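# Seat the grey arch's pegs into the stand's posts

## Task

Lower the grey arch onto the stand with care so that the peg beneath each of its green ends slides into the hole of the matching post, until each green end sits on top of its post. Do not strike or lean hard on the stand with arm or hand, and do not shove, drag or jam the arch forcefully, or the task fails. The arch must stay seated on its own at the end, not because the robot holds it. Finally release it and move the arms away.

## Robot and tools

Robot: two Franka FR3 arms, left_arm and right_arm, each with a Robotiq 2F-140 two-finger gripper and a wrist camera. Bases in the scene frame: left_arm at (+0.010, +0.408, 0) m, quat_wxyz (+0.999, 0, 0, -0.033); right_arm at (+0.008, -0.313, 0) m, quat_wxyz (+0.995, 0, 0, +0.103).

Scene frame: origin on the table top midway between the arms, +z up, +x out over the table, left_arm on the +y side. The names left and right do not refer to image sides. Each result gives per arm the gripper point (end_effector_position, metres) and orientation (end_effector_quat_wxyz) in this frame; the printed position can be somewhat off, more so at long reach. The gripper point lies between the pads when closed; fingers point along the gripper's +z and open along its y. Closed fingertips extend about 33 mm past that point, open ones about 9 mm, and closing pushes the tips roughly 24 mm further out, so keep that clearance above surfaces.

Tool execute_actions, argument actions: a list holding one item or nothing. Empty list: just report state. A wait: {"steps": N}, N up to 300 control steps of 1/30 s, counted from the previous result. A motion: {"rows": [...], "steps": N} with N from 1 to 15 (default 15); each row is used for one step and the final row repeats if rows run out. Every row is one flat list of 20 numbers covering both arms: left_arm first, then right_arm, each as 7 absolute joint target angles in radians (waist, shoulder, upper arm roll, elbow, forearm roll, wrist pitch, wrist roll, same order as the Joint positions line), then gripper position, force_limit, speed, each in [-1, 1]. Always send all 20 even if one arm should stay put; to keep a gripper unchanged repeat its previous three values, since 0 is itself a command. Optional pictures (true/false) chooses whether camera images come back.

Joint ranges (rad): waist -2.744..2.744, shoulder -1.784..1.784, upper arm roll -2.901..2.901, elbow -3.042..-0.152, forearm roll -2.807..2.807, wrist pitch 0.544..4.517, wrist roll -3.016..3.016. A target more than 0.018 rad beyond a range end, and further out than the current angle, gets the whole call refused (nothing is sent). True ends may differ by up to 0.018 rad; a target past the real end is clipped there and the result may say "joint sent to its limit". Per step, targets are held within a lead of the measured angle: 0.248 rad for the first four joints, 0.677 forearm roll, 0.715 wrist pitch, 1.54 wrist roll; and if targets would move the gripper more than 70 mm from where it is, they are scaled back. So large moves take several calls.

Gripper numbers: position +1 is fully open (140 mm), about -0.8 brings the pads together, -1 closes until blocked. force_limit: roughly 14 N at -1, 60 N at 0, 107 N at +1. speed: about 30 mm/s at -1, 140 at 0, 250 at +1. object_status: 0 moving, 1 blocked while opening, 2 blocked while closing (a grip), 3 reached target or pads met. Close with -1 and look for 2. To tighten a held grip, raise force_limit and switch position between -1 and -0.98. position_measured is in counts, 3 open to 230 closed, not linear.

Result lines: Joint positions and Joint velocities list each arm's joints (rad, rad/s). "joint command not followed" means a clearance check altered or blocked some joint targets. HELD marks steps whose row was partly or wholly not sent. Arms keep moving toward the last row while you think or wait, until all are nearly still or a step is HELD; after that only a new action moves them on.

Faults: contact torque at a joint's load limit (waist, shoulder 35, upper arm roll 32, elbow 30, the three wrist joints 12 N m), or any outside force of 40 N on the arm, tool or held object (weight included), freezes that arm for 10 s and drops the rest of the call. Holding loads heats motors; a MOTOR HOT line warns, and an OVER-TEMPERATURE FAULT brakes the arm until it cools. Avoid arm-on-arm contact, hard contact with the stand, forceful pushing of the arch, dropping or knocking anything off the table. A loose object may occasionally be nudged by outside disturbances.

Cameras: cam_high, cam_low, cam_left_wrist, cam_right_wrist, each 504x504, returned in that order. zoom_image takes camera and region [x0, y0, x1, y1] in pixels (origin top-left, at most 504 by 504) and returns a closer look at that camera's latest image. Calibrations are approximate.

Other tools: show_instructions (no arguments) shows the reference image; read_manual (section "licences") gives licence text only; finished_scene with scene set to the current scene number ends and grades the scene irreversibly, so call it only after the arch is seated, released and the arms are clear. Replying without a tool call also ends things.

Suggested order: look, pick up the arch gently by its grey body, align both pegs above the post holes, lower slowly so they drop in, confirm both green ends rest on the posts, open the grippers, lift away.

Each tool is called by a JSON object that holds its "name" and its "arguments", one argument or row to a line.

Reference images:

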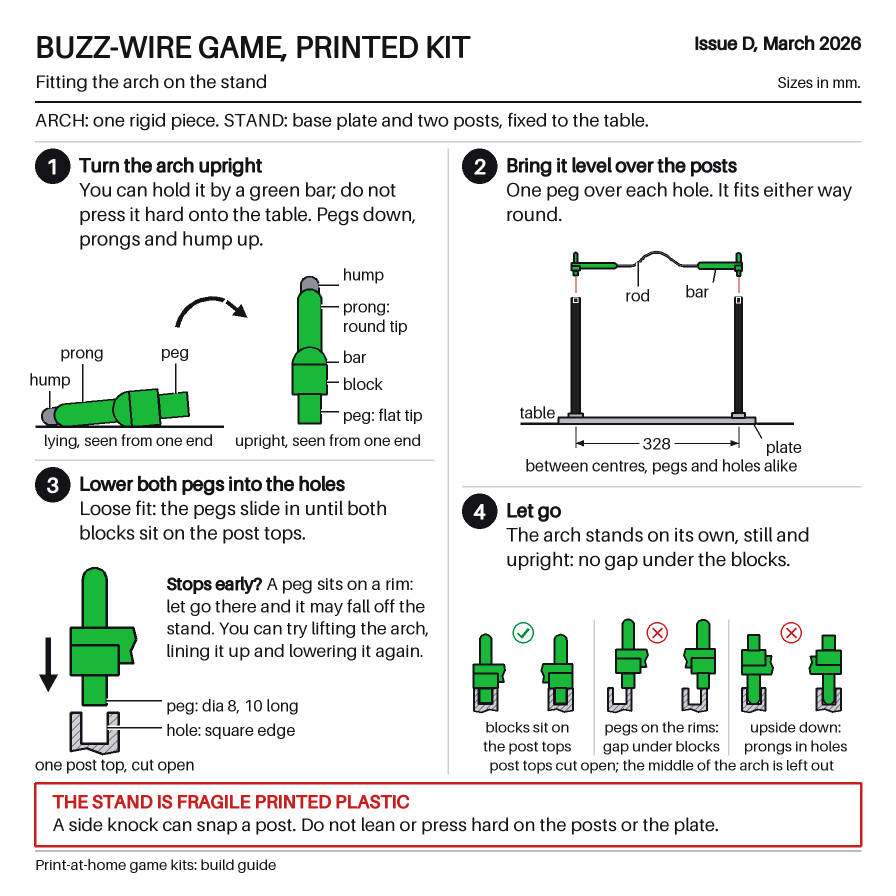

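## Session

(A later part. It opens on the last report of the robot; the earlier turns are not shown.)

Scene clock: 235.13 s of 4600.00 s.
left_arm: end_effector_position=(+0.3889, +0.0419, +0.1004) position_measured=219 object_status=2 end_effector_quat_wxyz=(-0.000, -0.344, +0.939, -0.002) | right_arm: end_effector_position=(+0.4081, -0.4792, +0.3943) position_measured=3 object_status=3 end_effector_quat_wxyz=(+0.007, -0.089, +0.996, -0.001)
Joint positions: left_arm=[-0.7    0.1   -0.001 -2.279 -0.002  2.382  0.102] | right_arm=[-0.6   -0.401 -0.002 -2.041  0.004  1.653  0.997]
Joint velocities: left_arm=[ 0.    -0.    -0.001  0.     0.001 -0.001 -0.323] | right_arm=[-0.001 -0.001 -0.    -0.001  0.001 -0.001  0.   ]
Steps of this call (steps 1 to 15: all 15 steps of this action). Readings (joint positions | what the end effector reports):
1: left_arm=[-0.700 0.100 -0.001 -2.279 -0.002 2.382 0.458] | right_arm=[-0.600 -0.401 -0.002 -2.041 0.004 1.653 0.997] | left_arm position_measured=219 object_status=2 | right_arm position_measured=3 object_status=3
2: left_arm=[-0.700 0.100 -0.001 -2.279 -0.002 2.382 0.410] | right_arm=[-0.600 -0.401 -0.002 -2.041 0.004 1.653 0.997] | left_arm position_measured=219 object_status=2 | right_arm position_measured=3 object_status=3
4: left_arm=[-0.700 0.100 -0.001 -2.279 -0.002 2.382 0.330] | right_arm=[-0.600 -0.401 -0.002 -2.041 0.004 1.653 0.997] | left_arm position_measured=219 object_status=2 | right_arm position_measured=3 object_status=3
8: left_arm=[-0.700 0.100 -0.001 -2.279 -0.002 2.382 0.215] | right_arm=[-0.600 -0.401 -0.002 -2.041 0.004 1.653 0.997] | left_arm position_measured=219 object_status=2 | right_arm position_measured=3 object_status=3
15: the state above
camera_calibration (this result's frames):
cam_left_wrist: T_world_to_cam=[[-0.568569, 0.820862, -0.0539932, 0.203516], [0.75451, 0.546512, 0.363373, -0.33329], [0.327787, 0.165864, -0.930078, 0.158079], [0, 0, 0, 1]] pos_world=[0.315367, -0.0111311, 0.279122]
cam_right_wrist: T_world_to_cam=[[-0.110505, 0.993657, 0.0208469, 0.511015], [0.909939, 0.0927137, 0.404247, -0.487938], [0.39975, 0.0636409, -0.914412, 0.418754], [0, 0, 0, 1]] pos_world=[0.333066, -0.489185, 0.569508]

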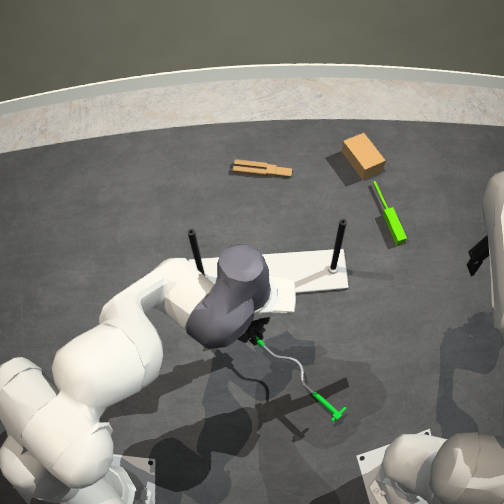

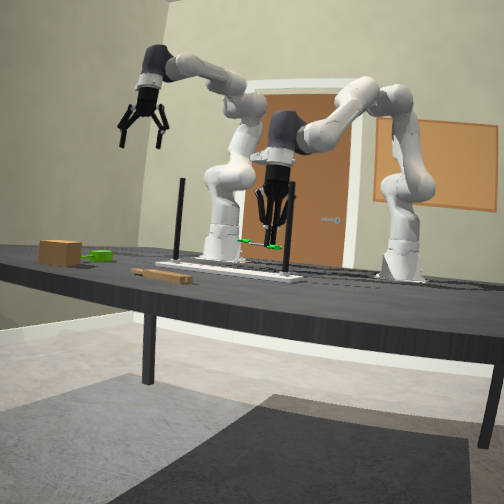

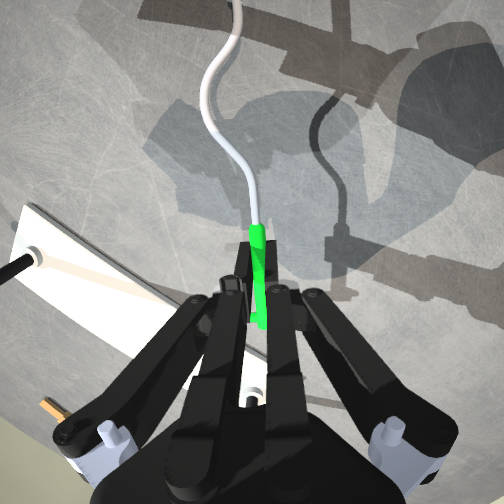

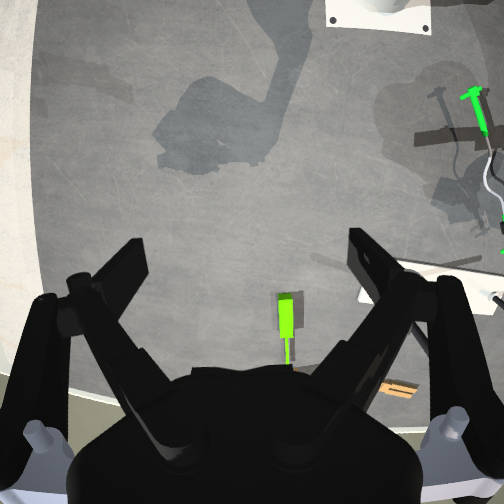

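{"name": "execute_actions", "arguments": {
  "actions": [
    {"rows":[[-0.64,-0.06,0,-2.31,0,2.15,0.0,-1,0.2,-0.7,-0.6,-0.4,0,-2.042,0,1.65,1.0,1,0,0]],"steps":9}
  ],
  "pictures": false
}}

{"name": "execute_actions", "arguments": {
  "actions": [
    {"rows":[[-0.58,-0.22,0,-2.34,0,2.02,0.0,-1,0.2,-0.7,-0.6,-0.4,0,-2.042,0,1.65,1.0,1,0,0]],"steps":9}
  ],
  "pictures": false
}}

{"name": "execute_actions", "arguments": {
  "actions": [
    {"rows":[[-0.52,-0.38,0,-2.365,0,2.0,0.0,-1,0.2,-0.7,-0.6,-0.4,0,-2.042,0,1.65,1.0,1,0,0]],"steps":9}
  ],
  "pictures": false
}}

{"name": "execute_actions", "arguments": {
  "actions": [
    {"rows":[[-0.4576,-0.54,0,-2.39,0,2.2,0.0,-1,0.2,-0.7,-0.6,-0.4,0,-2.042,0,1.65,1.0,1,0,0]],"steps":9}
  ],
  "pictures": false
}}

{"name": "execute_actions", "arguments": {
  "actions": [
    {"rows":[[-0.4576,-0.54,0,-2.39,0,2.5,0.0,-1,0.2,-0.7,-0.6,-0.4,0,-2.042,0,1.65,1.0,1,0,0]],"steps":9}
  ],
  "pictures": false
}}

{"name": "execute_actions", "arguments": {
  "actions": [
    {"rows":[[-0.4576,-0.54,0,-2.39,0,2.8,0.0,-1,0.2,-0.7,-0.6,-0.4,0,-2.042,0,1.65,1.0,1,0,0]],"steps":9}
  ],
  "pictures": false
}}

{"name": "execute_actions", "arguments": {
  "actions": [
    {"rows":[[-0.4576,-0.54,0,-2.39,0,3.1,0.0,-1,0.2,-0.7,-0.6,-0.4,0,-2.042,0,1.65,1.0,1,0,0]],"steps":9}
  ],
  "pictures": false
}}

{"name": "execute_actions", "arguments": {
  "actions": [
    {"rows":[[-0.4576,-0.45,0,-2.47,0,3.45,0.0,-1,0.2,-0.7,-0.6,-0.4,0,-2.042,0,1.65,1.0,1,0,0]],"steps":9}
  ],
  "pictures": false
}}

{"name": "execute_actions", "arguments": {
  "actions": [
    {"rows":[[-0.4576,-0.35,0,-2.55,0,3.8,0.0,-1,0.2,-0.7,-0.6,-0.4,0,-2.042,0,1.65,1.0,1,0,0]],"steps":9}
  ],
  "pictures": false
}}

{"name": "execute_actions", "arguments": {
  "actions": [
    {"rows":[[-0.4576,-0.25,0,-2.64,0,4.1,0.0,-1,0.2,-0.7,-0.6,-0.4,0,-2.042,0,1.65,1.0,1,0,0]],"steps":9}
  ],
  "pictures": false
}}

{"name": "execute_actions", "arguments": {
  "actions": [
    {"rows":[[-0.4576,-0.15,0,-2.72,0,4.35,0.0,-1,0.2,-0.7,-0.6,-0.4,0,-2.042,0,1.65,1.0,1,0,0]],"steps":9}
  ],
  "pictures": false
}}

{"name": "execute_actions", "arguments": {
  "actions": [
    {"rows":[[-0.4576,-0.0657,0,-2.797,0,4.389,0.0,-1,0.2,-0.7,-0.6,-0.4,0,-2.042,0,1.65,1.0,1,0,0]],"steps":15}
  ],
  "pictures": false
}}

{"name": "execute_actions", "arguments": {
  "actions": [
    {"steps":25}
  ]
}}

Scene clock: 245.40 s of 4600.00 s.
left_arm: end_effector_position=(+0.3806, +0.0921, +0.1569) position_measured=219 object_status=2 end_effector_quat_wxyz=(-0.011, -0.418, +0.908, +0.021) | right_arm: end_effector_position=(+0.4081, -0.4792, +0.3943) position_measured=3 object_status=3 end_effector_quat_wxyz=(+0.007, -0.089, +0.996, -0.001)
Joint positions: left_arm=[-0.641 -0.062  0.002 -2.304 -0.002  2.194  0.004] | right_arm=[-0.6   -0.401 -0.002 -2.041  0.004  1.653  0.997]
Joint velocities: left_arm=[-0.    -0.    -0.    -0.035 -0.    -0.251  0.   ] | right_arm=[ 0.    -0.001 -0.001  0.    -0.     0.     0.   ]
Steps of this call (steps 1 to 45: the robot went on to your last target; steps 46 to 110: nothing new was sent; then 6.30 s passed at rest; steps 111 to 119: all 9 steps of this action). Readings (joint positions | what the end effector reports):
111: left_arm=[-0.692 0.081 -0.006 -2.289 -0.002 2.352 0.004] | right_arm=[-0.600 -0.401 -0.002 -2.041 0.004 1.653 0.997] | left_arm position_measured=219 object_status=2 | right_arm position_measured=3 object_status=3
112: left_arm=[-0.679 0.046 -0.007 -2.302 -0.002 2.315 0.004] | right_arm=[-0.600 -0.401 -0.002 -2.041 0.004 1.653 0.997] | left_arm position_measured=219 object_status=2 | right_arm position_measured=3 object_status=3
114: left_arm=[-0.656 -0.017 -0.003 -2.306 -0.002 2.261 0.004] | right_arm=[-0.600 -0.401 -0.002 -2.041 0.004 1.653 0.997] | left_arm position_measured=219 object_status=2 | right_arm position_measured=3 object_status=3
118: left_arm=[-0.641 -0.061 0.002 -2.303 -0.002 2.203 0.004] | right_arm=[-0.600 -0.401 -0.002 -2.041 0.004 1.653 0.997] | left_arm position_measured=219 object_status=2 | right_arm position_measured=3 object_status=3
119: the state above

Scene clock: 245.70 s of 4600.00 s.
left_arm: end_effector_position=(+0.3696, +0.1364, +0.2087) position_measured=219 object_status=2 end_effector_quat_wxyz=(-0.014, -0.445, +0.895, +0.027) | right_arm: end_effector_position=(+0.4081, -0.4792, +0.3943) position_measured=3 object_status=3 end_effector_quat_wxyz=(+0.007, -0.089, +0.996, -0.001)
Joint positions: left_arm=[-0.581 -0.222  0.001 -2.334 -0.002  2.053  0.004] | right_arm=[-0.6   -0.401 -0.002 -2.041  0.004  1.653  0.997]
Joint velocities: left_arm=[ 0.003  0.    -0.    -0.039  0.001 -0.181 -0.001] | right_arm=[-0.     0.001  0.001 -0.001  0.001  0.    -0.001]
Steps of this call (steps 1 to 9: all 9 steps of this action). Readings (joint positions | what the end effector reports):
1: left_arm=[-0.630 -0.082 -0.004 -2.318 -0.002 2.168 0.004] | right_arm=[-0.600 -0.401 -0.002 -2.041 0.004 1.653 0.997] | left_arm position_measured=219 object_status=2 | right_arm position_measured=3 object_status=3
2: left_arm=[-0.617 -0.119 -0.005 -2.332 -0.002 2.139 0.004] | right_arm=[-0.600 -0.401 -0.002 -2.041 0.004 1.653 0.997] | left_arm position_measured=219 object_status=2 | right_arm position_measured=3 object_status=3
4: left_arm=[-0.595 -0.181 -0.001 -2.336 -0.002 2.100 0.004] | right_arm=[-0.600 -0.401 -0.002 -2.041 0.004 1.653 0.997] | left_arm position_measured=219 object_status=2 | right_arm position_measured=3 object_status=3
8: left_arm=[-0.581 -0.221 0.001 -2.333 -0.002 2.059 0.004] | right_arm=[-0.600 -0.401 -0.002 -2.041 0.004 1.653 0.997] | left_arm position_measured=219 object_status=2 | right_arm position_measured=3 object_status=3
9: the state above

Scene clock: 246.00 s of 4600.00 s.
left_arm: end_effector_position=(+0.3782, +0.1627, +0.2654) position_measured=219 object_status=2 end_effector_quat_wxyz=(+0.007, -0.471, +0.882, -0.015) | right_arm: end_effector_position=(+0.4081, -0.4792, +0.3943) position_measured=3 object_status=3 end_effector_quat_wxyz=(+0.007, -0.089, +0.996, -0.001)
Joint positions: left_arm=[-0.522 -0.382  0.001 -2.359 -0.002  2.012  0.004] | right_arm=[-0.6   -0.401 -0.002 -2.041  0.004  1.653  0.997]
Joint velocities: left_arm=[ 0.006 -0.    -0.    -0.039  0.    -0.054  0.   ] | right_arm=[ 0.    -0.001  0.001 -0.001 -0.     0.001  0.001]
Steps of this call (steps 1 to 9: all 9 steps of this action). Readings (joint positions | what the end effector reports):
1: left_arm=[-0.570 -0.242 -0.004 -2.349 -0.002 2.044 0.004] | right_arm=[-0.600 -0.401 -0.002 -2.041 0.004 1.653 0.997] | left_arm position_measured=219 object_status=2 | right_arm position_measured=3 object_status=3
2: left_arm=[-0.555 -0.280 -0.005 -2.362 -0.002 2.033 0.004] | right_arm=[-0.600 -0.401 -0.002 -2.041 0.004 1.653 0.997] | left_arm position_measured=219 object_status=2 | right_arm position_measured=3 object_status=3
4: left_arm=[-0.534 -0.342 -0.000 -2.362 -0.002 2.023 0.004] | right_arm=[-0.600 -0.401 -0.002 -2.041 0.004 1.653 0.997] | left_arm position_measured=219 object_status=2 | right_arm position_measured=3 object_status=3
8: left_arm=[-0.522 -0.381 0.001 -2.358 -0.002 2.014 0.004] | right_arm=[-0.600 -0.401 -0.002 -2.041 0.004 1.653 0.997] | left_arm position_measured=219 object_status=2 | right_arm position_measured=3 object_status=3
9: the state above

Scene clock: 246.30 s of 4600.00 s.
left_arm: end_effector_position=(+0.4272, +0.1652, +0.3472) position_measured=219 object_status=2 end_effector_quat_wxyz=(+0.078, -0.491, +0.857, -0.137) | right_arm: end_effector_position=(+0.4081, -0.4792, +0.3943) position_measured=3 object_status=3 end_effector_quat_wxyz=(+0.007, -0.089, +0.996, -0.001)
Joint positions: left_arm=[-0.46  -0.54  -0.    -2.384 -0.002  2.16   0.004] | right_arm=[-0.6   -0.401 -0.002 -2.041  0.004  1.653  0.997]
Joint velocities: left_arm=[ 0.025 -0.057 -0.    -0.01   0.     0.242 -0.   ] | right_arm=[ 0.001 -0.001 -0.001 -0.001 -0.001 -0.001  0.001]
Steps of this call (steps 1 to 9: all 9 steps of this action). Readings (joint positions | what the end effector reports):
1: left_arm=[-0.513 -0.396 -0.002 -2.371 -0.002 2.029 0.004] | right_arm=[-0.600 -0.401 -0.002 -2.041 0.004 1.653 0.997] | left_arm position_measured=219 object_status=2 | right_arm position_measured=3 object_status=3
2: left_arm=[-0.502 -0.423 -0.003 -2.381 -0.002 2.048 0.004] | right_arm=[-0.600 -0.401 -0.002 -2.041 0.004 1.653 0.997] | left_arm position_measured=219 object_status=2 | right_arm position_measured=3 object_status=3
4: left_arm=[-0.481 -0.477 -0.002 -2.386 -0.002 2.089 0.004] | right_arm=[-0.600 -0.401 -0.002 -2.041 0.004 1.653 0.997] | left_arm position_measured=219 object_status=2 | right_arm position_measured=3 object_status=3
8: left_arm=[-0.461 -0.537 -0.000 -2.384 -0.002 2.152 0.004] | right_arm=[-0.600 -0.401 -0.002 -2.041 0.004 1.653 0.997] | left_arm position_measured=219 object_status=2 | right_arm position_measured=3 object_status=3
9: the state above

Scene clock: 246.60 s of 4600.00 s.
left_arm: end_effector_position=(+0.4838, +0.1334, +0.4020) position_measured=219 object_status=2 end_effector_quat_wxyz=(+0.142, -0.477, +0.831, -0.247) | right_arm: end_effector_position=(+0.4081, -0.4792, +0.3943) position_measured=3 object_status=3 end_effector_quat_wxyz=(+0.007, -0.089, +0.996, -0.001)
Joint positions: left_arm=[-0.459 -0.54  -0.    -2.389 -0.002  2.428  0.004] | right_arm=[-0.6   -0.401 -0.002 -2.041  0.004  1.653  0.997]
Joint velocities: left_arm=[ 0.001  0.001  0.001 -0.     0.001  0.428  0.001] | right_arm=[-0.001  0.001  0.     0.     0.001 -0.    -0.001]
Steps of this call (steps 1 to 9: all 9 steps of this action). Readings (joint positions | what the end effector reports):
1: left_arm=[-0.460 -0.540 -0.000 -2.386 -0.002 2.193 0.004] | right_arm=[-0.600 -0.401 -0.002 -2.041 0.004 1.653 0.997] | left_arm position_measured=219 object_status=2 | right_arm position_measured=3 object_status=3
2: left_arm=[-0.460 -0.540 -0.000 -2.387 -0.002 2.231 0.004] | right_arm=[-0.600 -0.401 -0.002 -2.041 0.004 1.653 0.997] | left_arm position_measured=219 object_status=2 | right_arm position_measured=3 object_status=3
4: left_arm=[-0.460 -0.540 -0.000 -2.388 -0.002 2.306 0.004] | right_arm=[-0.600 -0.401 -0.002 -2.041 0.004 1.653 0.997] | left_arm position_measured=219 object_status=2 | right_arm position_measured=3 object_status=3
8: left_arm=[-0.459 -0.540 -0.000 -2.389 -0.002 2.412 0.004] | right_arm=[-0.600 -0.401 -0.002 -2.041 0.004 1.653 0.997] | left_arm position_measured=219 object_status=2 | right_arm position_measured=3 object_status=3
9: the state above

Scene clock: 246.90 s of 4600.00 s.
left_arm: end_effector_position=(+0.5282, +0.1079, +0.4789) position_measured=219 object_status=2 end_effector_quat_wxyz=(+0.209, -0.453, +0.788, -0.362) | right_arm: end_effector_position=(+0.4081, -0.4792, +0.3943) position_measured=3 object_status=3 end_effector_quat_wxyz=(+0.007, -0.089, +0.996, -0.001)
Joint positions: left_arm=[-0.459 -0.539 -0.    -2.39  -0.002  2.712  0.004] | right_arm=[-0.6   -0.401 -0.002 -2.041  0.004  1.653  0.997]
Joint velocities: left_arm=[-0.    -0.003  0.    -0.001  0.     0.525 -0.002] | right_arm=[ 0.002  0.001  0.001 -0.001  0.002 -0.001  0.   ]
Steps of this call (steps 1 to 9: all 9 steps of this action). Readings (joint positions | what the end effector reports):
1: left_arm=[-0.459 -0.539 -0.000 -2.390 -0.002 2.461 0.004] | right_arm=[-0.600 -0.401 -0.002 -2.041 0.004 1.653 0.997] | left_arm position_measured=219 object_status=2 | right_arm position_measured=3 object_status=3
2: left_arm=[-0.459 -0.539 -0.000 -2.391 -0.002 2.497 0.004] | right_arm=[-0.600 -0.401 -0.002 -2.041 0.004 1.653 0.997] | left_arm position_measured=219 object_status=2 | right_arm position_measured=3 object_status=3
4: left_arm=[-0.459 -0.539 -0.000 -2.391 -0.002 2.570 0.004] | right_arm=[-0.600 -0.401 -0.002 -2.041 0.004 1.653 0.997] | left_arm position_measured=219 object_status=2 | right_arm position_measured=3 object_status=3
8: left_arm=[-0.459 -0.539 -0.000 -2.390 -0.002 2.693 0.004] | right_arm=[-0.600 -0.401 -0.002 -2.041 0.004 1.653 0.997] | left_arm position_measured=219 object_status=2 | right_arm position_measured=3 object_status=3
9: the state above

Scene clock: 247.20 s of 4600.00 s.
left_arm: end_effector_position=(+0.5524, +0.0941, +0.5707) position_measured=219 object_status=2 end_effector_quat_wxyz=(+0.273, -0.418, +0.727, -0.472) | right_arm: end_effector_position=(+0.4081, -0.4792, +0.3943) position_measured=3 object_status=3 end_effector_quat_wxyz=(+0.007, -0.089, +0.996, -0.001)
Joint positions: left_arm=[-0.459 -0.539 -0.    -2.39  -0.002  3.004  0.004] | right_arm=[-0.6   -0.401 -0.002 -2.041  0.004  1.653  0.997]
Joint velocities: left_arm=[ 0.    -0.008  0.001  0.005  0.001  0.577  0.002] | right_arm=[-0.001 -0.     0.     0.001  0.001 -0.    -0.001]
Steps of this call (steps 1 to 9: all 9 steps of this action). Readings (joint positions | what the end effector reports):
1: left_arm=[-0.459 -0.539 -0.000 -2.391 -0.002 2.745 0.004] | right_arm=[-0.600 -0.401 -0.002 -2.041 0.004 1.653 0.997] | left_arm position_measured=219 object_status=2 | right_arm position_measured=3 object_status=3
2: left_arm=[-0.459 -0.538 -0.000 -2.392 -0.002 2.782 0.004] | right_arm=[-0.600 -0.401 -0.002 -2.041 0.004 1.653 0.997] | left_arm position_measured=219 object_status=2 | right_arm position_measured=3 object_status=3
4: left_arm=[-0.459 -0.538 -0.000 -2.391 -0.002 2.854 0.004] | right_arm=[-0.600 -0.401 -0.002 -2.041 0.004 1.653 0.997] | left_arm position_measured=219 object_status=2 | right_arm position_measured=3 object_status=3
8: left_arm=[-0.459 -0.539 -0.000 -2.391 -0.002 2.983 0.004] | right_arm=[-0.600 -0.401 -0.002 -2.041 0.004 1.653 0.997] | left_arm position_measured=219 object_status=2 | right_arm position_measured=3 object_status=3
9: the state above

Scene clock: 247.50 s of 4600.00 s.
left_arm: end_effector_position=(+0.5717, +0.0833, +0.5738) position_measured=219 object_status=2 end_effector_quat_wxyz=(+0.312, -0.390, +0.678, -0.539) | right_arm: end_effector_position=(+0.4081, -0.4792, +0.3943) position_measured=3 object_status=3 end_effector_quat_wxyz=(+0.007, -0.089, +0.996, -0.001)
Joint positions: left_arm=[-0.459 -0.447 -0.    -2.471 -0.002  3.369  0.004] | right_arm=[-0.6   -0.401 -0.002 -2.041  0.004  1.653  0.997]
Joint velocities: left_arm=[ 0.001 -0.012 -0.001  0.001  0.     0.475 -0.002] | right_arm=[ 0.001 -0.     0.     0.    -0.001 -0.001  0.001]
Steps of this call (steps 1 to 9: all 9 steps of this action). Readings (joint positions | what the end effector reports):
1: left_arm=[-0.459 -0.530 -0.000 -2.402 -0.002 3.076 0.004] | right_arm=[-0.600 -0.401 -0.002 -2.041 0.004 1.653 0.997] | left_arm position_measured=219 object_status=2 | right_arm position_measured=3 object_status=3
2: left_arm=[-0.459 -0.511 -0.000 -2.419 -0.002 3.145 0.004] | right_arm=[-0.600 -0.401 -0.002 -2.041 0.004 1.653 0.997] | left_arm position_measured=219 object_status=2 | right_arm position_measured=3 object_status=3
4: left_arm=[-0.459 -0.472 -0.000 -2.450 -0.002 3.243 0.004] | right_arm=[-0.600 -0.401 -0.002 -2.041 0.004 1.653 0.997] | left_arm position_measured=219 object_status=2 | right_arm position_measured=3 object_status=3
8: left_arm=[-0.459 -0.447 -0.000 -2.471 -0.002 3.352 0.004] | right_arm=[-0.600 -0.401 -0.002 -2.041 0.004 1.653 0.997] | left_arm position_measured=219 object_status=2 | right_arm position_measured=3 object_status=3
9: the state above

Scene clock: 247.80 s of 4600.00 s.
left_arm: end_effector_position=(+0.5733, +0.0825, +0.5689) position_measured=219 object_status=2 end_effector_quat_wxyz=(+0.345, -0.362, +0.629, -0.596) | right_arm: end_effector_position=(+0.4081, -0.4792, +0.3943) position_measured=3 object_status=3 end_effector_quat_wxyz=(+0.007, -0.089, +0.996, -0.001)
Joint positions: left_arm=[-0.459 -0.348 -0.    -2.551 -0.002  3.722  0.004] | right_arm=[-0.6   -0.401 -0.002 -2.041  0.004  1.653  0.997]
Joint velocities: left_arm=[ 0.    -0.01   0.002 -0.    -0.     0.461 -0.   ] | right_arm=[ 0.001 -0.001 -0.001  0.     0.     0.001  0.001]
Steps of this call (steps 1 to 9: all 9 steps of this action). Readings (joint positions | what the end effector reports):
1: left_arm=[-0.459 -0.436 -0.000 -2.482 -0.002 3.438 0.004] | right_arm=[-0.600 -0.401 -0.002 -2.041 0.004 1.653 0.997] | left_arm position_measured=219 object_status=2 | right_arm position_measured=3 object_status=3
2: left_arm=[-0.459 -0.414 -0.000 -2.499 -0.002 3.505 0.004] | right_arm=[-0.600 -0.401 -0.002 -2.041 0.004 1.653 0.997] | left_arm position_measured=219 object_status=2 | right_arm position_measured=3 object_status=3
4: left_arm=[-0.459 -0.373 -0.000 -2.531 -0.002 3.600 0.004] | right_arm=[-0.600 -0.401 -0.002 -2.041 0.004 1.653 0.997] | left_arm position_measured=219 object_status=2 | right_arm position_measured=3 object_status=3
8: left_arm=[-0.459 -0.347 -0.000 -2.551 -0.002 3.705 0.004] | right_arm=[-0.600 -0.401 -0.002 -2.041 0.004 1.653 0.997] | left_arm position_measured=219 object_status=2 | right_arm position_measured=3 object_status=3
9: the state above

Scene clock: 248.10 s of 4600.00 s.
left_arm: end_effector_position=(+0.5604, +0.0901, +0.5442) position_measured=219 object_status=2 end_effector_quat_wxyz=(+0.366, -0.341, +0.591, -0.632) | right_arm: end_effector_position=(+0.4081, -0.4792, +0.3943) position_measured=3 object_status=3 end_effector_quat_wxyz=(+0.007, -0.089, +0.996, -0.001)
Joint positions: left_arm=[-0.459 -0.248 -0.    -2.64  -0.002  4.032  0.004] | right_arm=[-0.6   -0.401 -0.002 -2.041  0.004  1.653  0.997]
Joint velocities: left_arm=[ 0.    -0.006 -0.001  0.    -0.     0.402  0.001] | right_arm=[-0.001 -0.001 -0.001 -0.     0.003 -0.     0.   ]
Steps of this call (steps 1 to 9: all 9 steps of this action). Readings (joint positions | what the end effector reports):
1: left_arm=[-0.459 -0.337 -0.000 -2.563 -0.002 3.783 0.004] | right_arm=[-0.600 -0.401 -0.002 -2.041 0.004 1.653 0.997] | left_arm position_measured=219 object_status=2 | right_arm position_measured=3 object_status=3
2: left_arm=[-0.459 -0.315 -0.000 -2.584 -0.002 3.842 0.004] | right_arm=[-0.600 -0.401 -0.002 -2.041 0.004 1.653 0.997] | left_arm position_measured=219 object_status=2 | right_arm position_measured=3 object_status=3
4: left_arm=[-0.459 -0.272 -0.000 -2.620 -0.002 3.924 0.004] | right_arm=[-0.600 -0.401 -0.002 -2.041 0.004 1.653 0.997] | left_arm position_measured=219 object_status=2 | right_arm position_measured=3 object_status=3
8: left_arm=[-0.459 -0.248 -0.000 -2.640 -0.002 4.017 0.004] | right_arm=[-0.600 -0.401 -0.002 -2.041 0.004 1.653 0.997] | left_arm position_measured=219 object_status=2 | right_arm position_measured=3 object_status=3
9: the state above

Scene clock: 248.40 s of 4600.00 s.
left_arm: end_effector_position=(+0.5406, +0.1016, +0.5142) position_measured=219 object_status=2 end_effector_quat_wxyz=(-0.380, +0.325, -0.565, +0.656) | right_arm: end_effector_position=(+0.4081, -0.4792, +0.3943) position_measured=3 object_status=3 end_effector_quat_wxyz=(+0.007, -0.089, +0.996, -0.001)
Joint positions: left_arm=[-0.459 -0.149 -0.    -2.72  -0.002  4.292  0.004] | right_arm=[-0.6   -0.401 -0.002 -2.041  0.004  1.653  0.997]
Joint velocities: left_arm=[-0.     0.001  0.001 -0.001  0.     0.338 -0.002] | right_arm=[-0.    -0.001  0.001 -0.     0.001  0.     0.   ]
Steps of this call (steps 1 to 9: all 9 steps of this action). Readings (joint positions | what the end effector reports):
1: left_arm=[-0.459 -0.237 -0.000 -2.650 -0.002 4.083 0.004] | right_arm=[-0.600 -0.401 -0.002 -2.041 0.004 1.653 0.997] | left_arm position_measured=219 object_status=2 | right_arm position_measured=3 object_status=3
2: left_arm=[-0.459 -0.213 -0.000 -2.670 -0.002 4.133 0.004] | right_arm=[-0.600 -0.401 -0.002 -2.041 0.004 1.653 0.997] | left_arm position_measured=219 object_status=2 | right_arm position_measured=3 object_status=3
4: left_arm=[-0.459 -0.171 -0.000 -2.702 -0.002 4.202 0.004] | right_arm=[-0.600 -0.401 -0.002 -2.041 0.004 1.653 0.997] | left_arm position_measured=219 object_status=2 | right_arm position_measured=3 object_status=3
8: left_arm=[-0.459 -0.149 -0.000 -2.720 -0.002 4.280 0.004] | right_arm=[-0.600 -0.401 -0.002 -2.041 0.004 1.653 0.997] | left_arm position_measured=219 object_status=2 | right_arm position_measured=3 object_status=3
9: the state above

Scene clock: 248.90 s of 4600.00 s.
left_arm: end_effector_position=(+0.5301, +0.1077, +0.4475) position_measured=219 object_status=2 end_effector_quat_wxyz=(+0.368, -0.339, +0.588, -0.636) | right_arm: end_effector_position=(+0.4081, -0.4792, +0.3943) position_measured=3 object_status=3 end_effector_quat_wxyz=(+0.007, -0.089, +0.996, -0.001)
Joint positions: left_arm=[-0.459 -0.065 -0.    -2.797 -0.002  4.381  0.003] | right_arm=[-0.6   -0.401 -0.002 -2.041  0.004  1.653  0.997]
Joint velocities: left_arm=[-0.     0.002  0.001 -0.     0.001  0.031  0.   ] | right_arm=[-0.     0.     0.    -0.    -0.    -0.     0.001]
Steps of this call (steps 1 to 15: all 15 steps of this action). Readings (joint positions | what the end effector reports):
1: left_arm=[-0.459 -0.141 -0.000 -2.730 -0.002 4.312 0.003] | right_arm=[-0.600 -0.401 -0.002 -2.041 0.004 1.653 0.997] | left_arm position_measured=219 object_status=2 | right_arm position_measured=3 object_status=3
2: left_arm=[-0.459 -0.120 -0.000 -2.749 -0.002 4.326 0.003] | right_arm=[-0.600 -0.401 -0.002 -2.041 0.004 1.653 0.997] | left_arm position_measured=219 object_status=2 | right_arm position_measured=3 object_status=3
4: left_arm=[-0.459 -0.083 -0.000 -2.780 -0.002 4.344 0.003] | right_arm=[-0.600 -0.401 -0.002 -2.041 0.004 1.653 0.997] | left_arm position_measured=219 object_status=2 | right_arm position_measured=3 object_status=3
8: left_arm=[-0.459 -0.065 -0.000 -2.796 -0.002 4.366 0.003] | right_arm=[-0.600 -0.401 -0.002 -2.041 0.004 1.653 0.997] | left_arm position_measured=219 object_status=2 | right_arm position_measured=3 object_status=3
15: the state above

Scene clock: 249.73 s of 4600.00 s.
left_arm: end_effector_position=(+0.5296, +0.1079, +0.4490) position_measured=219 object_status=2 end_effector_quat_wxyz=(+0.369, -0.338, +0.586, -0.637) | right_arm: end_effector_position=(+0.4081, -0.4792, +0.3943) position_measured=3 object_status=3 end_effector_quat_wxyz=(+0.007, -0.089, +0.996, -0.001)
Joint positions: left_arm=[-0.459 -0.065 -0.    -2.797 -0.002  4.386  0.003] | right_arm=[-0.6   -0.401 -0.002 -2.041  0.004  1.653  0.997]
Joint velocities: left_arm=[-0.002 -0.001 -0.     0.    -0.001 -0.    -0.   ] | right_arm=[-0.001  0.002 -0.     0.001  0.     0.001 -0.   ]
Steps of this call (steps 1 to 15: the robot went on to your last target; steps 16 to 25: nothing new was sent). Readings (joint positions | what the end effector reports):
1: left_arm=[-0.459 -0.065 -0.000 -2.797 -0.002 4.382 0.003] | right_arm=[-0.600 -0.401 -0.002 -2.041 0.004 1.653 0.997] | left_arm position_measured=219 object_status=2 | right_arm position_measured=3 object_status=3
2: left_arm=[-0.459 -0.065 -0.000 -2.797 -0.002 4.383 0.003] | right_arm=[-0.600 -0.401 -0.002 -2.041 0.004 1.653 0.997] | left_arm position_measured=219 object_status=2 | right_arm position_measured=3 object_status=3
4: left_arm=[-0.459 -0.065 -0.000 -2.797 -0.002 4.384 0.003] | right_arm=[-0.600 -0.401 -0.002 -2.041 0.004 1.653 0.997] | left_arm position_measured=219 object_status=2 | right_arm position_measured=3 object_status=3
8: left_arm=[-0.459 -0.065 -0.000 -2.797 -0.002 4.385 0.003] | right_arm=[-0.600 -0.401 -0.002 -2.041 0.004 1.653 0.997] | left_arm position_measured=219 object_status=2 | right_arm position_measured=3 object_status=3
25: the state above
All arms were judged still, so your last target was given up. Only a new action makes them travel on or press farther. Fingers that are still opening or closing keep moving.
camera_calibration (this result's frames):
cam_left_wrist: T_world_to_cam=[[0.166347, 0.0194223, -0.985876, 0.363868], [0.143664, 0.98866, 0.0437177, -0.182959], [0.975546, -0.148908, 0.161671, -0.374031], [0, 0, 0, 1]] pos_world=[0.33064, 0.118121, 0.427197]
cam_right_wrist: T_world_to_cam=[[-0.110502, 0.993657, 0.0208465, 0.511014], [0.90994, 0.0927108, 0.404244, -0.487937], [0.399747, 0.0636386, -0.914414, 0.418755], [0, 0, 0, 1]] pos_world=[0.333065, -0.489185, 0.569508]

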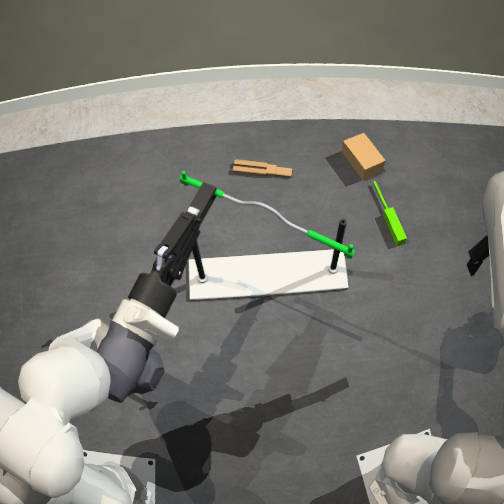

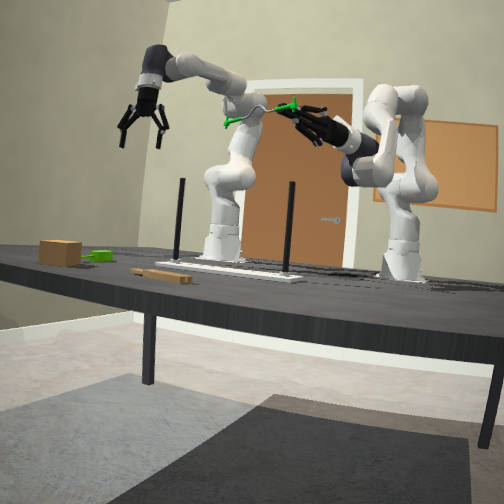

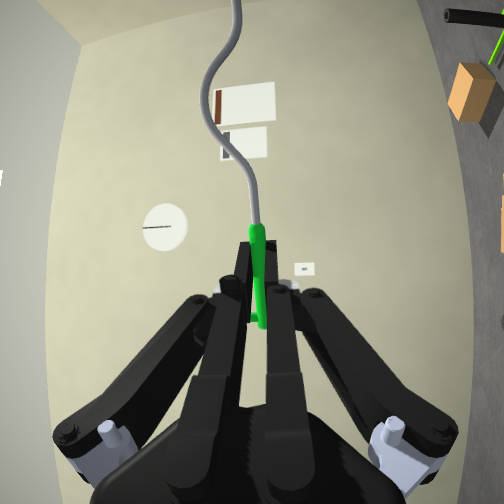

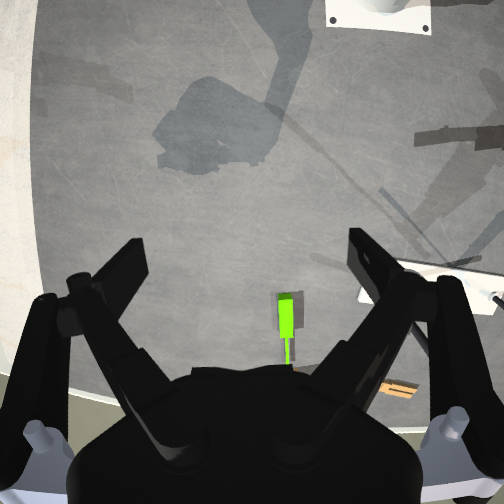

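{"name": "execute_actions", "arguments": {
  "actions": [
    {"rows":[[-0.4576,-0.0657,0,-2.797,0,4.389,0.0,-1,0.2,-0.7,-0.4,-0.0616,0,-1.234,0,1.172,0.969,0.1,0,0]],"steps":15}
  ],
  "pictures": false
}}

{"name": "execute_actions", "arguments": {
  "actions": [
    {"steps":20}
  ],
  "pictures": false
}}

Scene clock: 257.77 s of 4600.00 s.
left_arm: end_effector_position=(+0.5296, +0.1080, +0.4491) position_measured=219 object_status=2 end_effector_quat_wxyz=(+0.369, -0.338, +0.586, -0.637) | right_arm: end_effector_position=(+0.4804, -0.4052, +0.5634) position_measured=108 object_status=0 end_effector_quat_wxyz=(+0.018, -0.199, +0.980, -0.007)
Joint positions: left_arm=[-0.459 -0.065 -0.    -2.797 -0.002  4.386  0.003] | right_arm=[-0.402 -0.075  0.003 -1.25   0.001  1.215  0.978]
Joint velocities: left_arm=[ 0.002 -0.    -0.001  0.002 -0.     0.001 -0.002] | right_arm=[ 0.001 -0.141 -0.006  0.372  0.001 -0.213 -0.018]
Steps of this call (steps 1 to 90: nothing new was sent; then 4.53 s passed at rest; steps 91 to 105: all 15 steps of this action). Readings (joint positions | what the end effector reports):
91: left_arm=[-0.459 -0.065 -0.000 -2.797 -0.002 4.386 0.003] | right_arm=[-0.574 -0.372 -0.013 -1.998 0.002 1.602 0.995] | left_arm position_measured=219 object_status=2 | right_arm position_measured=3 object_status=0
92: left_arm=[-0.459 -0.065 -0.000 -2.797 -0.002 4.386 0.003] | right_arm=[-0.538 -0.322 -0.016 -1.935 0.001 1.546 0.994] | left_arm position_measured=219 object_status=2 | right_arm position_measured=9 object_status=0
94: left_arm=[-0.459 -0.065 -0.000 -2.797 -0.002 4.386 0.003] | right_arm=[-0.467 -0.192 -0.010 -1.781 0.001 1.429 0.990] | left_arm position_measured=219 object_status=2 | right_arm position_measured=24 object_status=0
98: left_arm=[-0.459 -0.065 -0.000 -2.797 -0.002 4.386 0.003] | right_arm=[-0.406 -0.055 0.006 -1.522 0.001 1.299 0.984] | left_arm position_measured=219 object_status=2 | right_arm position_measured=55 object_status=0
105: the state above

Scene clock: 258.43 s of 4600.00 s.
left_arm: end_effector_position=(+0.5296, +0.1080, +0.4491) position_measured=219 object_status=2 end_effector_quat_wxyz=(+0.369, -0.338, +0.586, -0.637) | right_arm: end_effector_position=(+0.4729, -0.4039, +0.5606) position_measured=117 object_status=3 end_effector_quat_wxyz=(+0.002, -0.201, +0.980, -0.001)
Joint positions: left_arm=[-0.459 -0.065 -0.    -2.797 -0.002  4.386  0.003] | right_arm=[-0.402 -0.062  0.002 -1.234  0.001  1.176  0.973]
Joint velocities: left_arm=[-0.     0.001 -0.     0.     0.001 -0.    -0.   ] | right_arm=[ 0.001 -0.001 -0.002  0.     0.001 -0.005 -0.001]
Steps of this call (steps 1 to 20: the robot went on to your last target). Readings (joint positions | what the end effector reports):
1: left_arm=[-0.459 -0.065 -0.000 -2.797 -0.002 4.386 0.003] | right_arm=[-0.402 -0.078 0.003 -1.241 0.001 1.208 0.978] | left_arm position_measured=219 object_status=2 | right_arm position_measured=115 object_status=0
2: left_arm=[-0.459 -0.065 -0.000 -2.797 -0.002 4.386 0.003] | right_arm=[-0.402 -0.078 0.003 -1.236 0.001 1.203 0.977] | left_arm position_measured=219 object_status=2 | right_arm position_measured=117 object_status=0
4: left_arm=[-0.459 -0.065 -0.000 -2.797 -0.002 4.386 0.003] | right_arm=[-0.402 -0.075 0.003 -1.233 0.001 1.194 0.976] | left_arm position_measured=219 object_status=2 | right_arm position_measured=117 object_status=0
8: left_arm=[-0.459 -0.065 -0.000 -2.797 -0.002 4.386 0.003] | right_arm=[-0.402 -0.064 0.003 -1.233 0.001 1.184 0.975] | left_arm position_measured=219 object_status=2 | right_arm position_measured=117 object_status=3
20: the state above

{"name": "execute_actions", "arguments": {
  "actions": [
    {"rows":[[-0.4576,-0.0657,0,-2.797,0,4.389,0.0,-1,0.2,-0.7,0.2374,-0.0616,0,-1.234,0,1.169,0.965,0.1,0,0]],"steps":15}
  ],
  "pictures": false
}}

{"name": "execute_actions", "arguments": {
  "actions": [
    {"steps":25}
  ]
}}

Scene clock: 260.57 s of 4600.00 s.
left_arm: end_effector_position=(+0.5296, +0.1080, +0.4491) position_measured=219 object_status=2 end_effector_quat_wxyz=(+0.369, -0.338, +0.586, -0.637) | right_arm: end_effector_position=(+0.4413, -0.1214, +0.5587) position_measured=117 object_status=3 end_effector_quat_wxyz=(-0.000, -0.487, +0.874, -0.000)
Joint positions: left_arm=[-0.459 -0.065 -0.    -2.797 -0.002  4.386  0.003] | right_arm=[ 0.204 -0.058  0.007 -1.234 -0.001  1.175  0.971]
Joint velocities: left_arm=[-0.     0.     0.    -0.    -0.001 -0.    -0.001] | right_arm=[ 0.632 -0.001  0.11   0.     0.035 -0.01  -0.007]
Steps of this call (steps 1 to 15: the robot went on to your last target; steps 16 to 49: nothing new was sent; steps 50 to 64: all 15 steps of this action). Readings (joint positions | what the end effector reports):
50: left_arm=[-0.459 -0.065 -0.000 -2.797 -0.002 4.386 0.003] | right_arm=[-0.374 -0.062 -0.011 -1.234 -0.003 1.176 0.972] | left_arm position_measured=219 object_status=2 | right_arm position_measured=117 object_status=3
51: left_arm=[-0.459 -0.065 -0.000 -2.797 -0.002 4.386 0.003] | right_arm=[-0.336 -0.062 -0.015 -1.234 -0.004 1.176 0.972] | left_arm position_measured=219 object_status=2 | right_arm position_measured=117 object_status=3
53: left_arm=[-0.459 -0.065 -0.000 -2.797 -0.002 4.386 0.003] | right_arm=[-0.253 -0.061 -0.013 -1.234 -0.004 1.176 0.972] | left_arm position_measured=219 object_status=2 | right_arm position_measured=117 object_status=3
57: left_arm=[-0.459 -0.065 -0.000 -2.797 -0.002 4.386 0.003] | right_arm=[-0.078 -0.059 -0.007 -1.234 -0.004 1.176 0.972] | left_arm position_measured=219 object_status=2 | right_arm position_measured=117 object_status=3
64: the state above

Scene clock: 261.40 s of 4600.00 s.
left_arm: end_effector_position=(+0.5296, +0.1080, +0.4491) position_measured=219 object_status=2 end_effector_quat_wxyz=(+0.369, -0.338, +0.586, -0.637) | right_arm: end_effector_position=(+0.4346, -0.1093, +0.5593) position_measured=117 object_status=3 end_effector_quat_wxyz=(-0.001, -0.500, +0.866, +0.000)
Joint positions: left_arm=[-0.459 -0.065 -0.    -2.797 -0.002  4.386  0.003] | right_arm=[ 0.237 -0.06   0.002 -1.234  0.     1.173  0.969]
Joint velocities: left_arm=[-0.    -0.001  0.    -0.001 -0.002  0.    -0.   ] | right_arm=[-0.001 -0.001  0.     0.     0.001  0.    -0.   ]
Steps of this call (steps 1 to 25: the robot went on to your last target). Readings (joint positions | what the end effector reports):
1: left_arm=[-0.459 -0.065 -0.000 -2.797 -0.002 4.386 0.003] | right_arm=[0.220 -0.058 0.009 -1.234 0.000 1.174 0.970] | left_arm position_measured=219 object_status=2 | right_arm position_measured=117 object_status=3
2: left_arm=[-0.459 -0.065 -0.000 -2.797 -0.002 4.386 0.003] | right_arm=[0.230 -0.059 0.010 -1.234 0.000 1.174 0.970] | left_arm position_measured=219 object_status=2 | right_arm position_measured=117 object_status=3
4: left_arm=[-0.459 -0.065 -0.000 -2.797 -0.002 4.386 0.003] | right_arm=[0.236 -0.060 0.008 -1.234 0.000 1.174 0.970] | left_arm position_measured=219 object_status=2 | right_arm position_measured=117 object_status=3
8: left_arm=[-0.459 -0.065 -0.000 -2.797 -0.002 4.386 0.003] | right_arm=[0.237 -0.060 0.004 -1.234 0.000 1.173 0.969] | left_arm position_measured=219 object_status=2 | right_arm position_measured=117 object_status=3
25: the state above
camera_calibration (this result's frames):
cam_left_wrist: T_world_to_cam=[[0.166523, 0.0193213, -0.985848, 0.363839], [0.143656, 0.988665, 0.0436419, -0.182934], [0.975517, -0.14889, 0.16186, -0.374089], [0, 0, 0, 1]] pos_world=[0.330622, 0.118132, 0.427223]
cam_right_wrist: T_world_to_cam=[[-0.829993, 0.557271, 0.023668, 0.406393], [0.520704, 0.758922, 0.391029, -0.363665], [0.199947, 0.336876, -0.920074, 0.655383], [0, 0, 0, 1]] pos_world=[0.395623, -0.17126, 0.735586]

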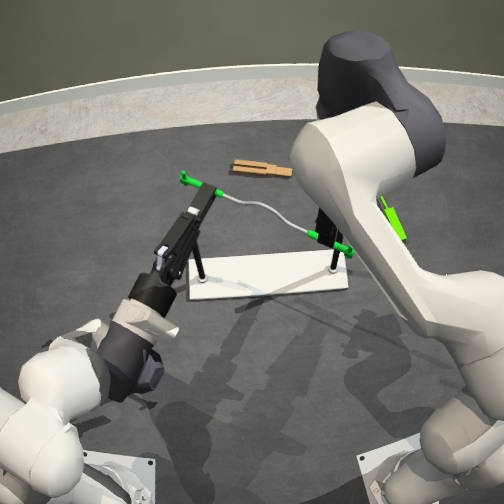

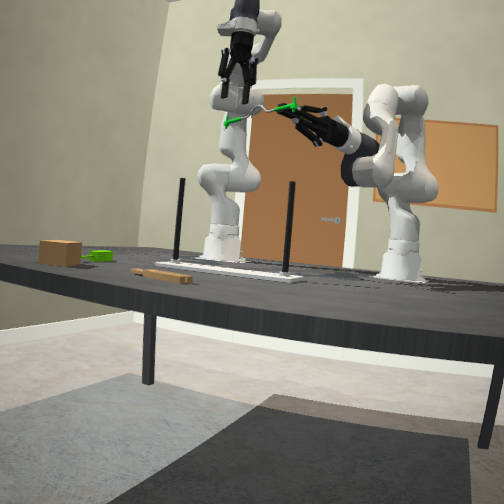

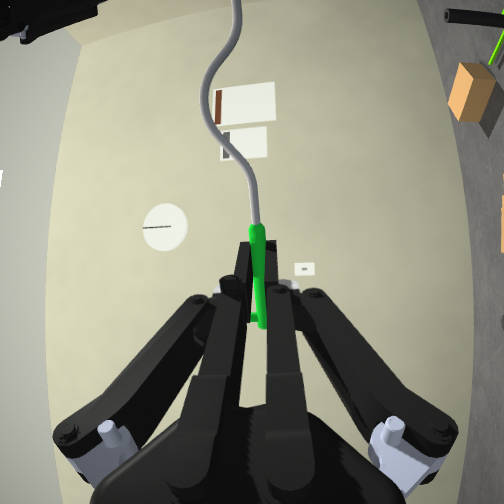

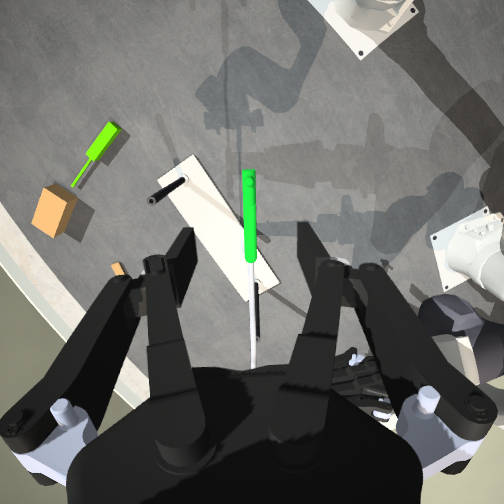

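{"name": "zoom_image", "arguments": {
  "camera": "cam_right_wrist",
  "region": [170, 150, 330, 310]
}}

{"name": "zoom_image", "arguments": {
  "camera": "cam_low",
  "region": [200, 70, 320, 150]
}}

Region (170, 150, 330, 310) of cam_right_wrist's 504x504 image, scaled by 3.150, with more detail than that image has.

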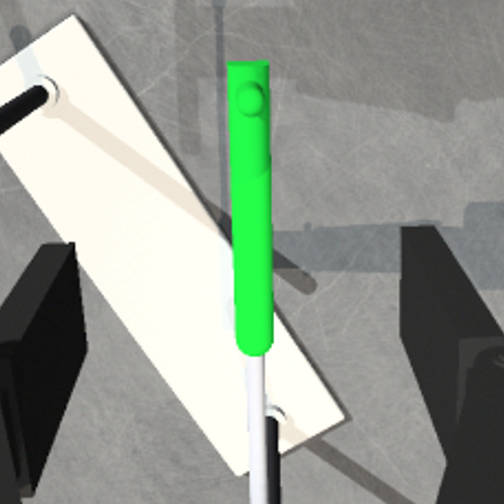

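Region (200, 70, 320, 150) of cam_low's 504x504 image, scaled by 4.200, with more detail than that image has.

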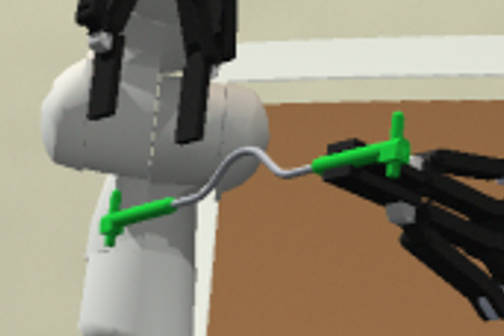

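{"name": "execute_actions", "arguments": {
  "actions": [
    {"rows":[[-0.4576,-0.0657,0,-2.797,0,4.389,0.0,-1,0.2,-0.7,0.25,-0.075,0,-1.27,0,1.3,0.993,0.1,0,0],[-0.4576,-0.0657,0,-2.797,0,4.389,0.0,-1,0.2,-0.7,0.25,-0.075,0,-1.27,0,1.3,0.993,0.1,0,0],[-0.4576,-0.0657,0,-2.797,0,4.389,0.0,-1,0.2,-0.7,0.25,-0.075,0,-1.27,0,1.3,0.993,0.1,0,0],[-0.4576,-0.0657,0,-2.797,0,4.389,0.0,-1,0.2,-0.7,0.26,-0.085,0,-1.32,0,1.3,0.993,0.1,0,0],[-0.4576,-0.0657,0,-2.797,0,4.389,0.0,-1,0.2,-0.7,0.26,-0.085,0,-1.32,0,1.3,0.993,0.1,0,0],[-0.4576,-0.0657,0,-2.797,0,4.389,0.0,-1,0.2,-0.7,0.26,-0.085,0,-1.32,0,1.3,0.993,0.1,0,0],[-0.4576,-0.0657,0,-2.797,0,4.389,0.0,-1,0.2,-0.7,0.2655,-0.095,0,-1.36,0,1.3,0.993,0.1,0,0],[-0.4576,-0.0657,0,-2.797,0,4.389,0.0,-1,0.2,-0.7,0.2655,-0.095,0,-1.36,0,1.3,0.993,0.1,0,0],[-0.4576,-0.0657,0,-2.797,0,4.389,0.0,-1,0.2,-0.7,0.2655,-0.095,0,-1.36,0,1.3,0.993,0.1,0,0],[-0.4576,-0.0657,0,-2.797,0,4.389,0.0,-1,0.2,-0.7,0.2655,-0.101,0,-1.398,0,1.3,0.993,0.1,0,0]],"steps":15}
  ],
  "pictures": false
}}

{"name": "execute_actions", "arguments": {
  "actions": [
    {"steps":25}
  ]
}}

Scene clock: 279.50 s of 4600.00 s.
left_arm: end_effector_position=(+0.5296, +0.1080, +0.4491) position_measured=219 object_status=2 end_effector_quat_wxyz=(+0.369, -0.338, +0.586, -0.637) | right_arm: end_effector_position=(+0.4396, -0.0934, +0.5193) position_measured=117 object_status=3 end_effector_quat_wxyz=(-0.004, -0.504, +0.864, +0.000)
Joint positions: left_arm=[-0.459 -0.065 -0.    -2.797 -0.002  4.386  0.003] | right_arm=[ 0.264 -0.096  0.001 -1.393  0.     1.289  0.985]
Joint velocities: left_arm=[-0.     0.001 -0.002  0.    -0.001  0.     0.   ] | right_arm=[-0.001 -0.002 -0.001 -0.063 -0.001  0.037  0.014]
Steps of this call (steps 1 to 15: the robot went on to your last target; steps 16 to 90: nothing new was sent; then 14.60 s passed at rest; steps 91 to 105: all 15 steps of this action). Readings (joint positions | what the end effector reports):
91: left_arm=[-0.459 -0.065 -0.000 -2.797 -0.002 4.386 0.003] | right_arm=[0.239 -0.064 0.001 -1.243 0.000 1.191 0.970] | left_arm position_measured=219 object_status=2 | right_arm position_measured=117 object_status=3
92: left_arm=[-0.459 -0.065 -0.000 -2.797 -0.002 4.386 0.003] | right_arm=[0.241 -0.067 0.001 -1.251 0.000 1.210 0.972] | left_arm position_measured=219 object_status=2 | right_arm position_measured=117 object_status=3
94: left_arm=[-0.459 -0.065 -0.000 -2.797 -0.002 4.386 0.003] | right_arm=[0.247 -0.075 0.001 -1.272 0.000 1.240 0.976] | left_arm position_measured=219 object_status=2 | right_arm position_measured=117 object_status=3
98: left_arm=[-0.459 -0.065 -0.000 -2.797 -0.002 4.386 0.003] | right_arm=[0.259 -0.089 0.001 -1.329 0.000 1.271 0.981] | left_arm position_measured=219 object_status=2 | right_arm position_measured=117 object_status=3
105: the state above

Scene clock: 280.33 s of 4600.00 s.
left_arm: end_effector_position=(+0.5296, +0.1080, +0.4491) position_measured=219 object_status=2 end_effector_quat_wxyz=(+0.369, -0.338, +0.586, -0.637) | right_arm: end_effector_position=(+0.4405, -0.0929, +0.5203) position_measured=117 object_status=3 end_effector_quat_wxyz=(-0.000, -0.502, +0.865, +0.000)
Joint positions: left_arm=[-0.459 -0.065 -0.    -2.797 -0.002  4.386  0.003] | right_arm=[ 0.264 -0.099  0.001 -1.396  0.     1.296  0.989]
Joint velocities: left_arm=[ 0.001 -0.    -0.    -0.    -0.    -0.    -0.   ] | right_arm=[-0.002  0.001  0.001 -0.001  0.001  0.     0.002]
Steps of this call (steps 1 to 15: the robot went on to your last target; steps 16 to 25: nothing new was sent). Readings (joint positions | what the end effector reports):
1: left_arm=[-0.459 -0.065 -0.000 -2.797 -0.002 4.386 0.003] | right_arm=[0.264 -0.096 0.001 -1.395 0.000 1.290 0.986] | left_arm position_measured=219 object_status=2 | right_arm position_measured=117 object_status=3
2: left_arm=[-0.459 -0.065 -0.000 -2.797 -0.002 4.386 0.003] | right_arm=[0.264 -0.096 0.001 -1.396 0.000 1.291 0.986] | left_arm position_measured=219 object_status=2 | right_arm position_measured=117 object_status=3
4: left_arm=[-0.459 -0.065 -0.000 -2.797 -0.002 4.386 0.003] | right_arm=[0.264 -0.097 0.001 -1.396 0.000 1.293 0.987] | left_arm position_measured=219 object_status=2 | right_arm position_measured=117 object_status=3
8: left_arm=[-0.459 -0.065 -0.000 -2.797 -0.002 4.386 0.003] | right_arm=[0.264 -0.099 0.001 -1.396 0.000 1.295 0.988] | left_arm position_measured=219 object_status=2 | right_arm position_measured=117 object_status=3
25: the state above
All arms were judged still, so your last target was given up. Only a new action makes them travel on or press farther. Fingers that are still opening or closing keep moving.
camera_calibration (this result's frames):
cam_left_wrist: T_world_to_cam=[[0.166554, 0.019304, -0.985843, 0.363832], [0.143653, 0.988666, 0.0436288, -0.18293], [0.975512, -0.148886, 0.161893, -0.374098], [0, 0, 0, 1]] pos_world=[0.330618, 0.118135, 0.427226]
cam_right_wrist: T_world_to_cam=[[-0.832678, 0.553255, 0.0235761, 0.403901], [0.516934, 0.761338, 0.391336, -0.36227], [0.198559, 0.338045, -0.919946, 0.613392], [0, 0, 0, 1]] pos_world=[0.401795, -0.155004, 0.696534]

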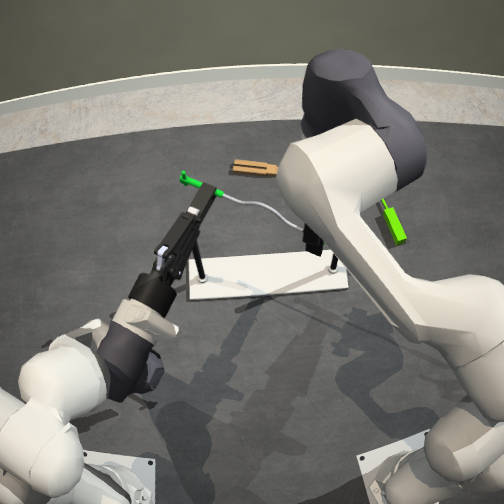

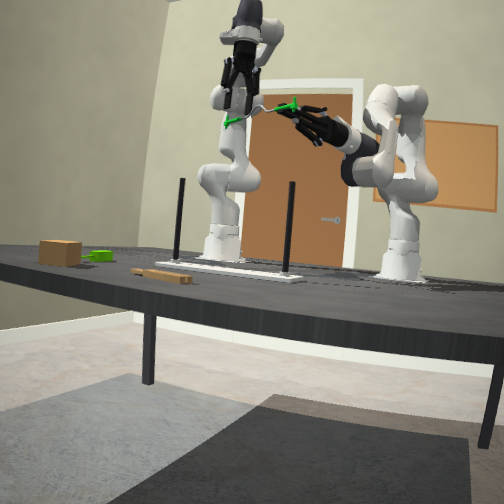

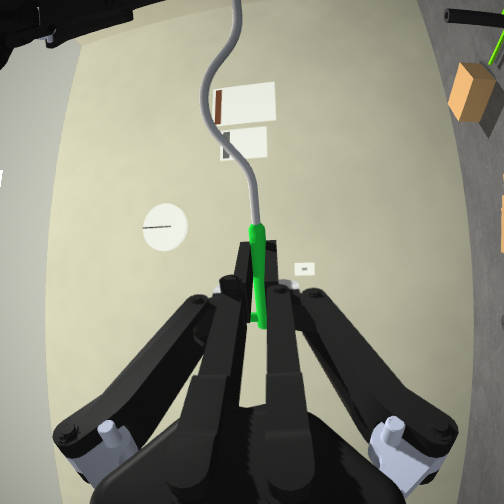

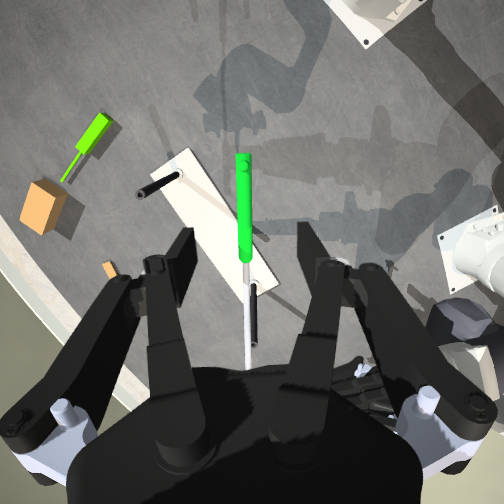

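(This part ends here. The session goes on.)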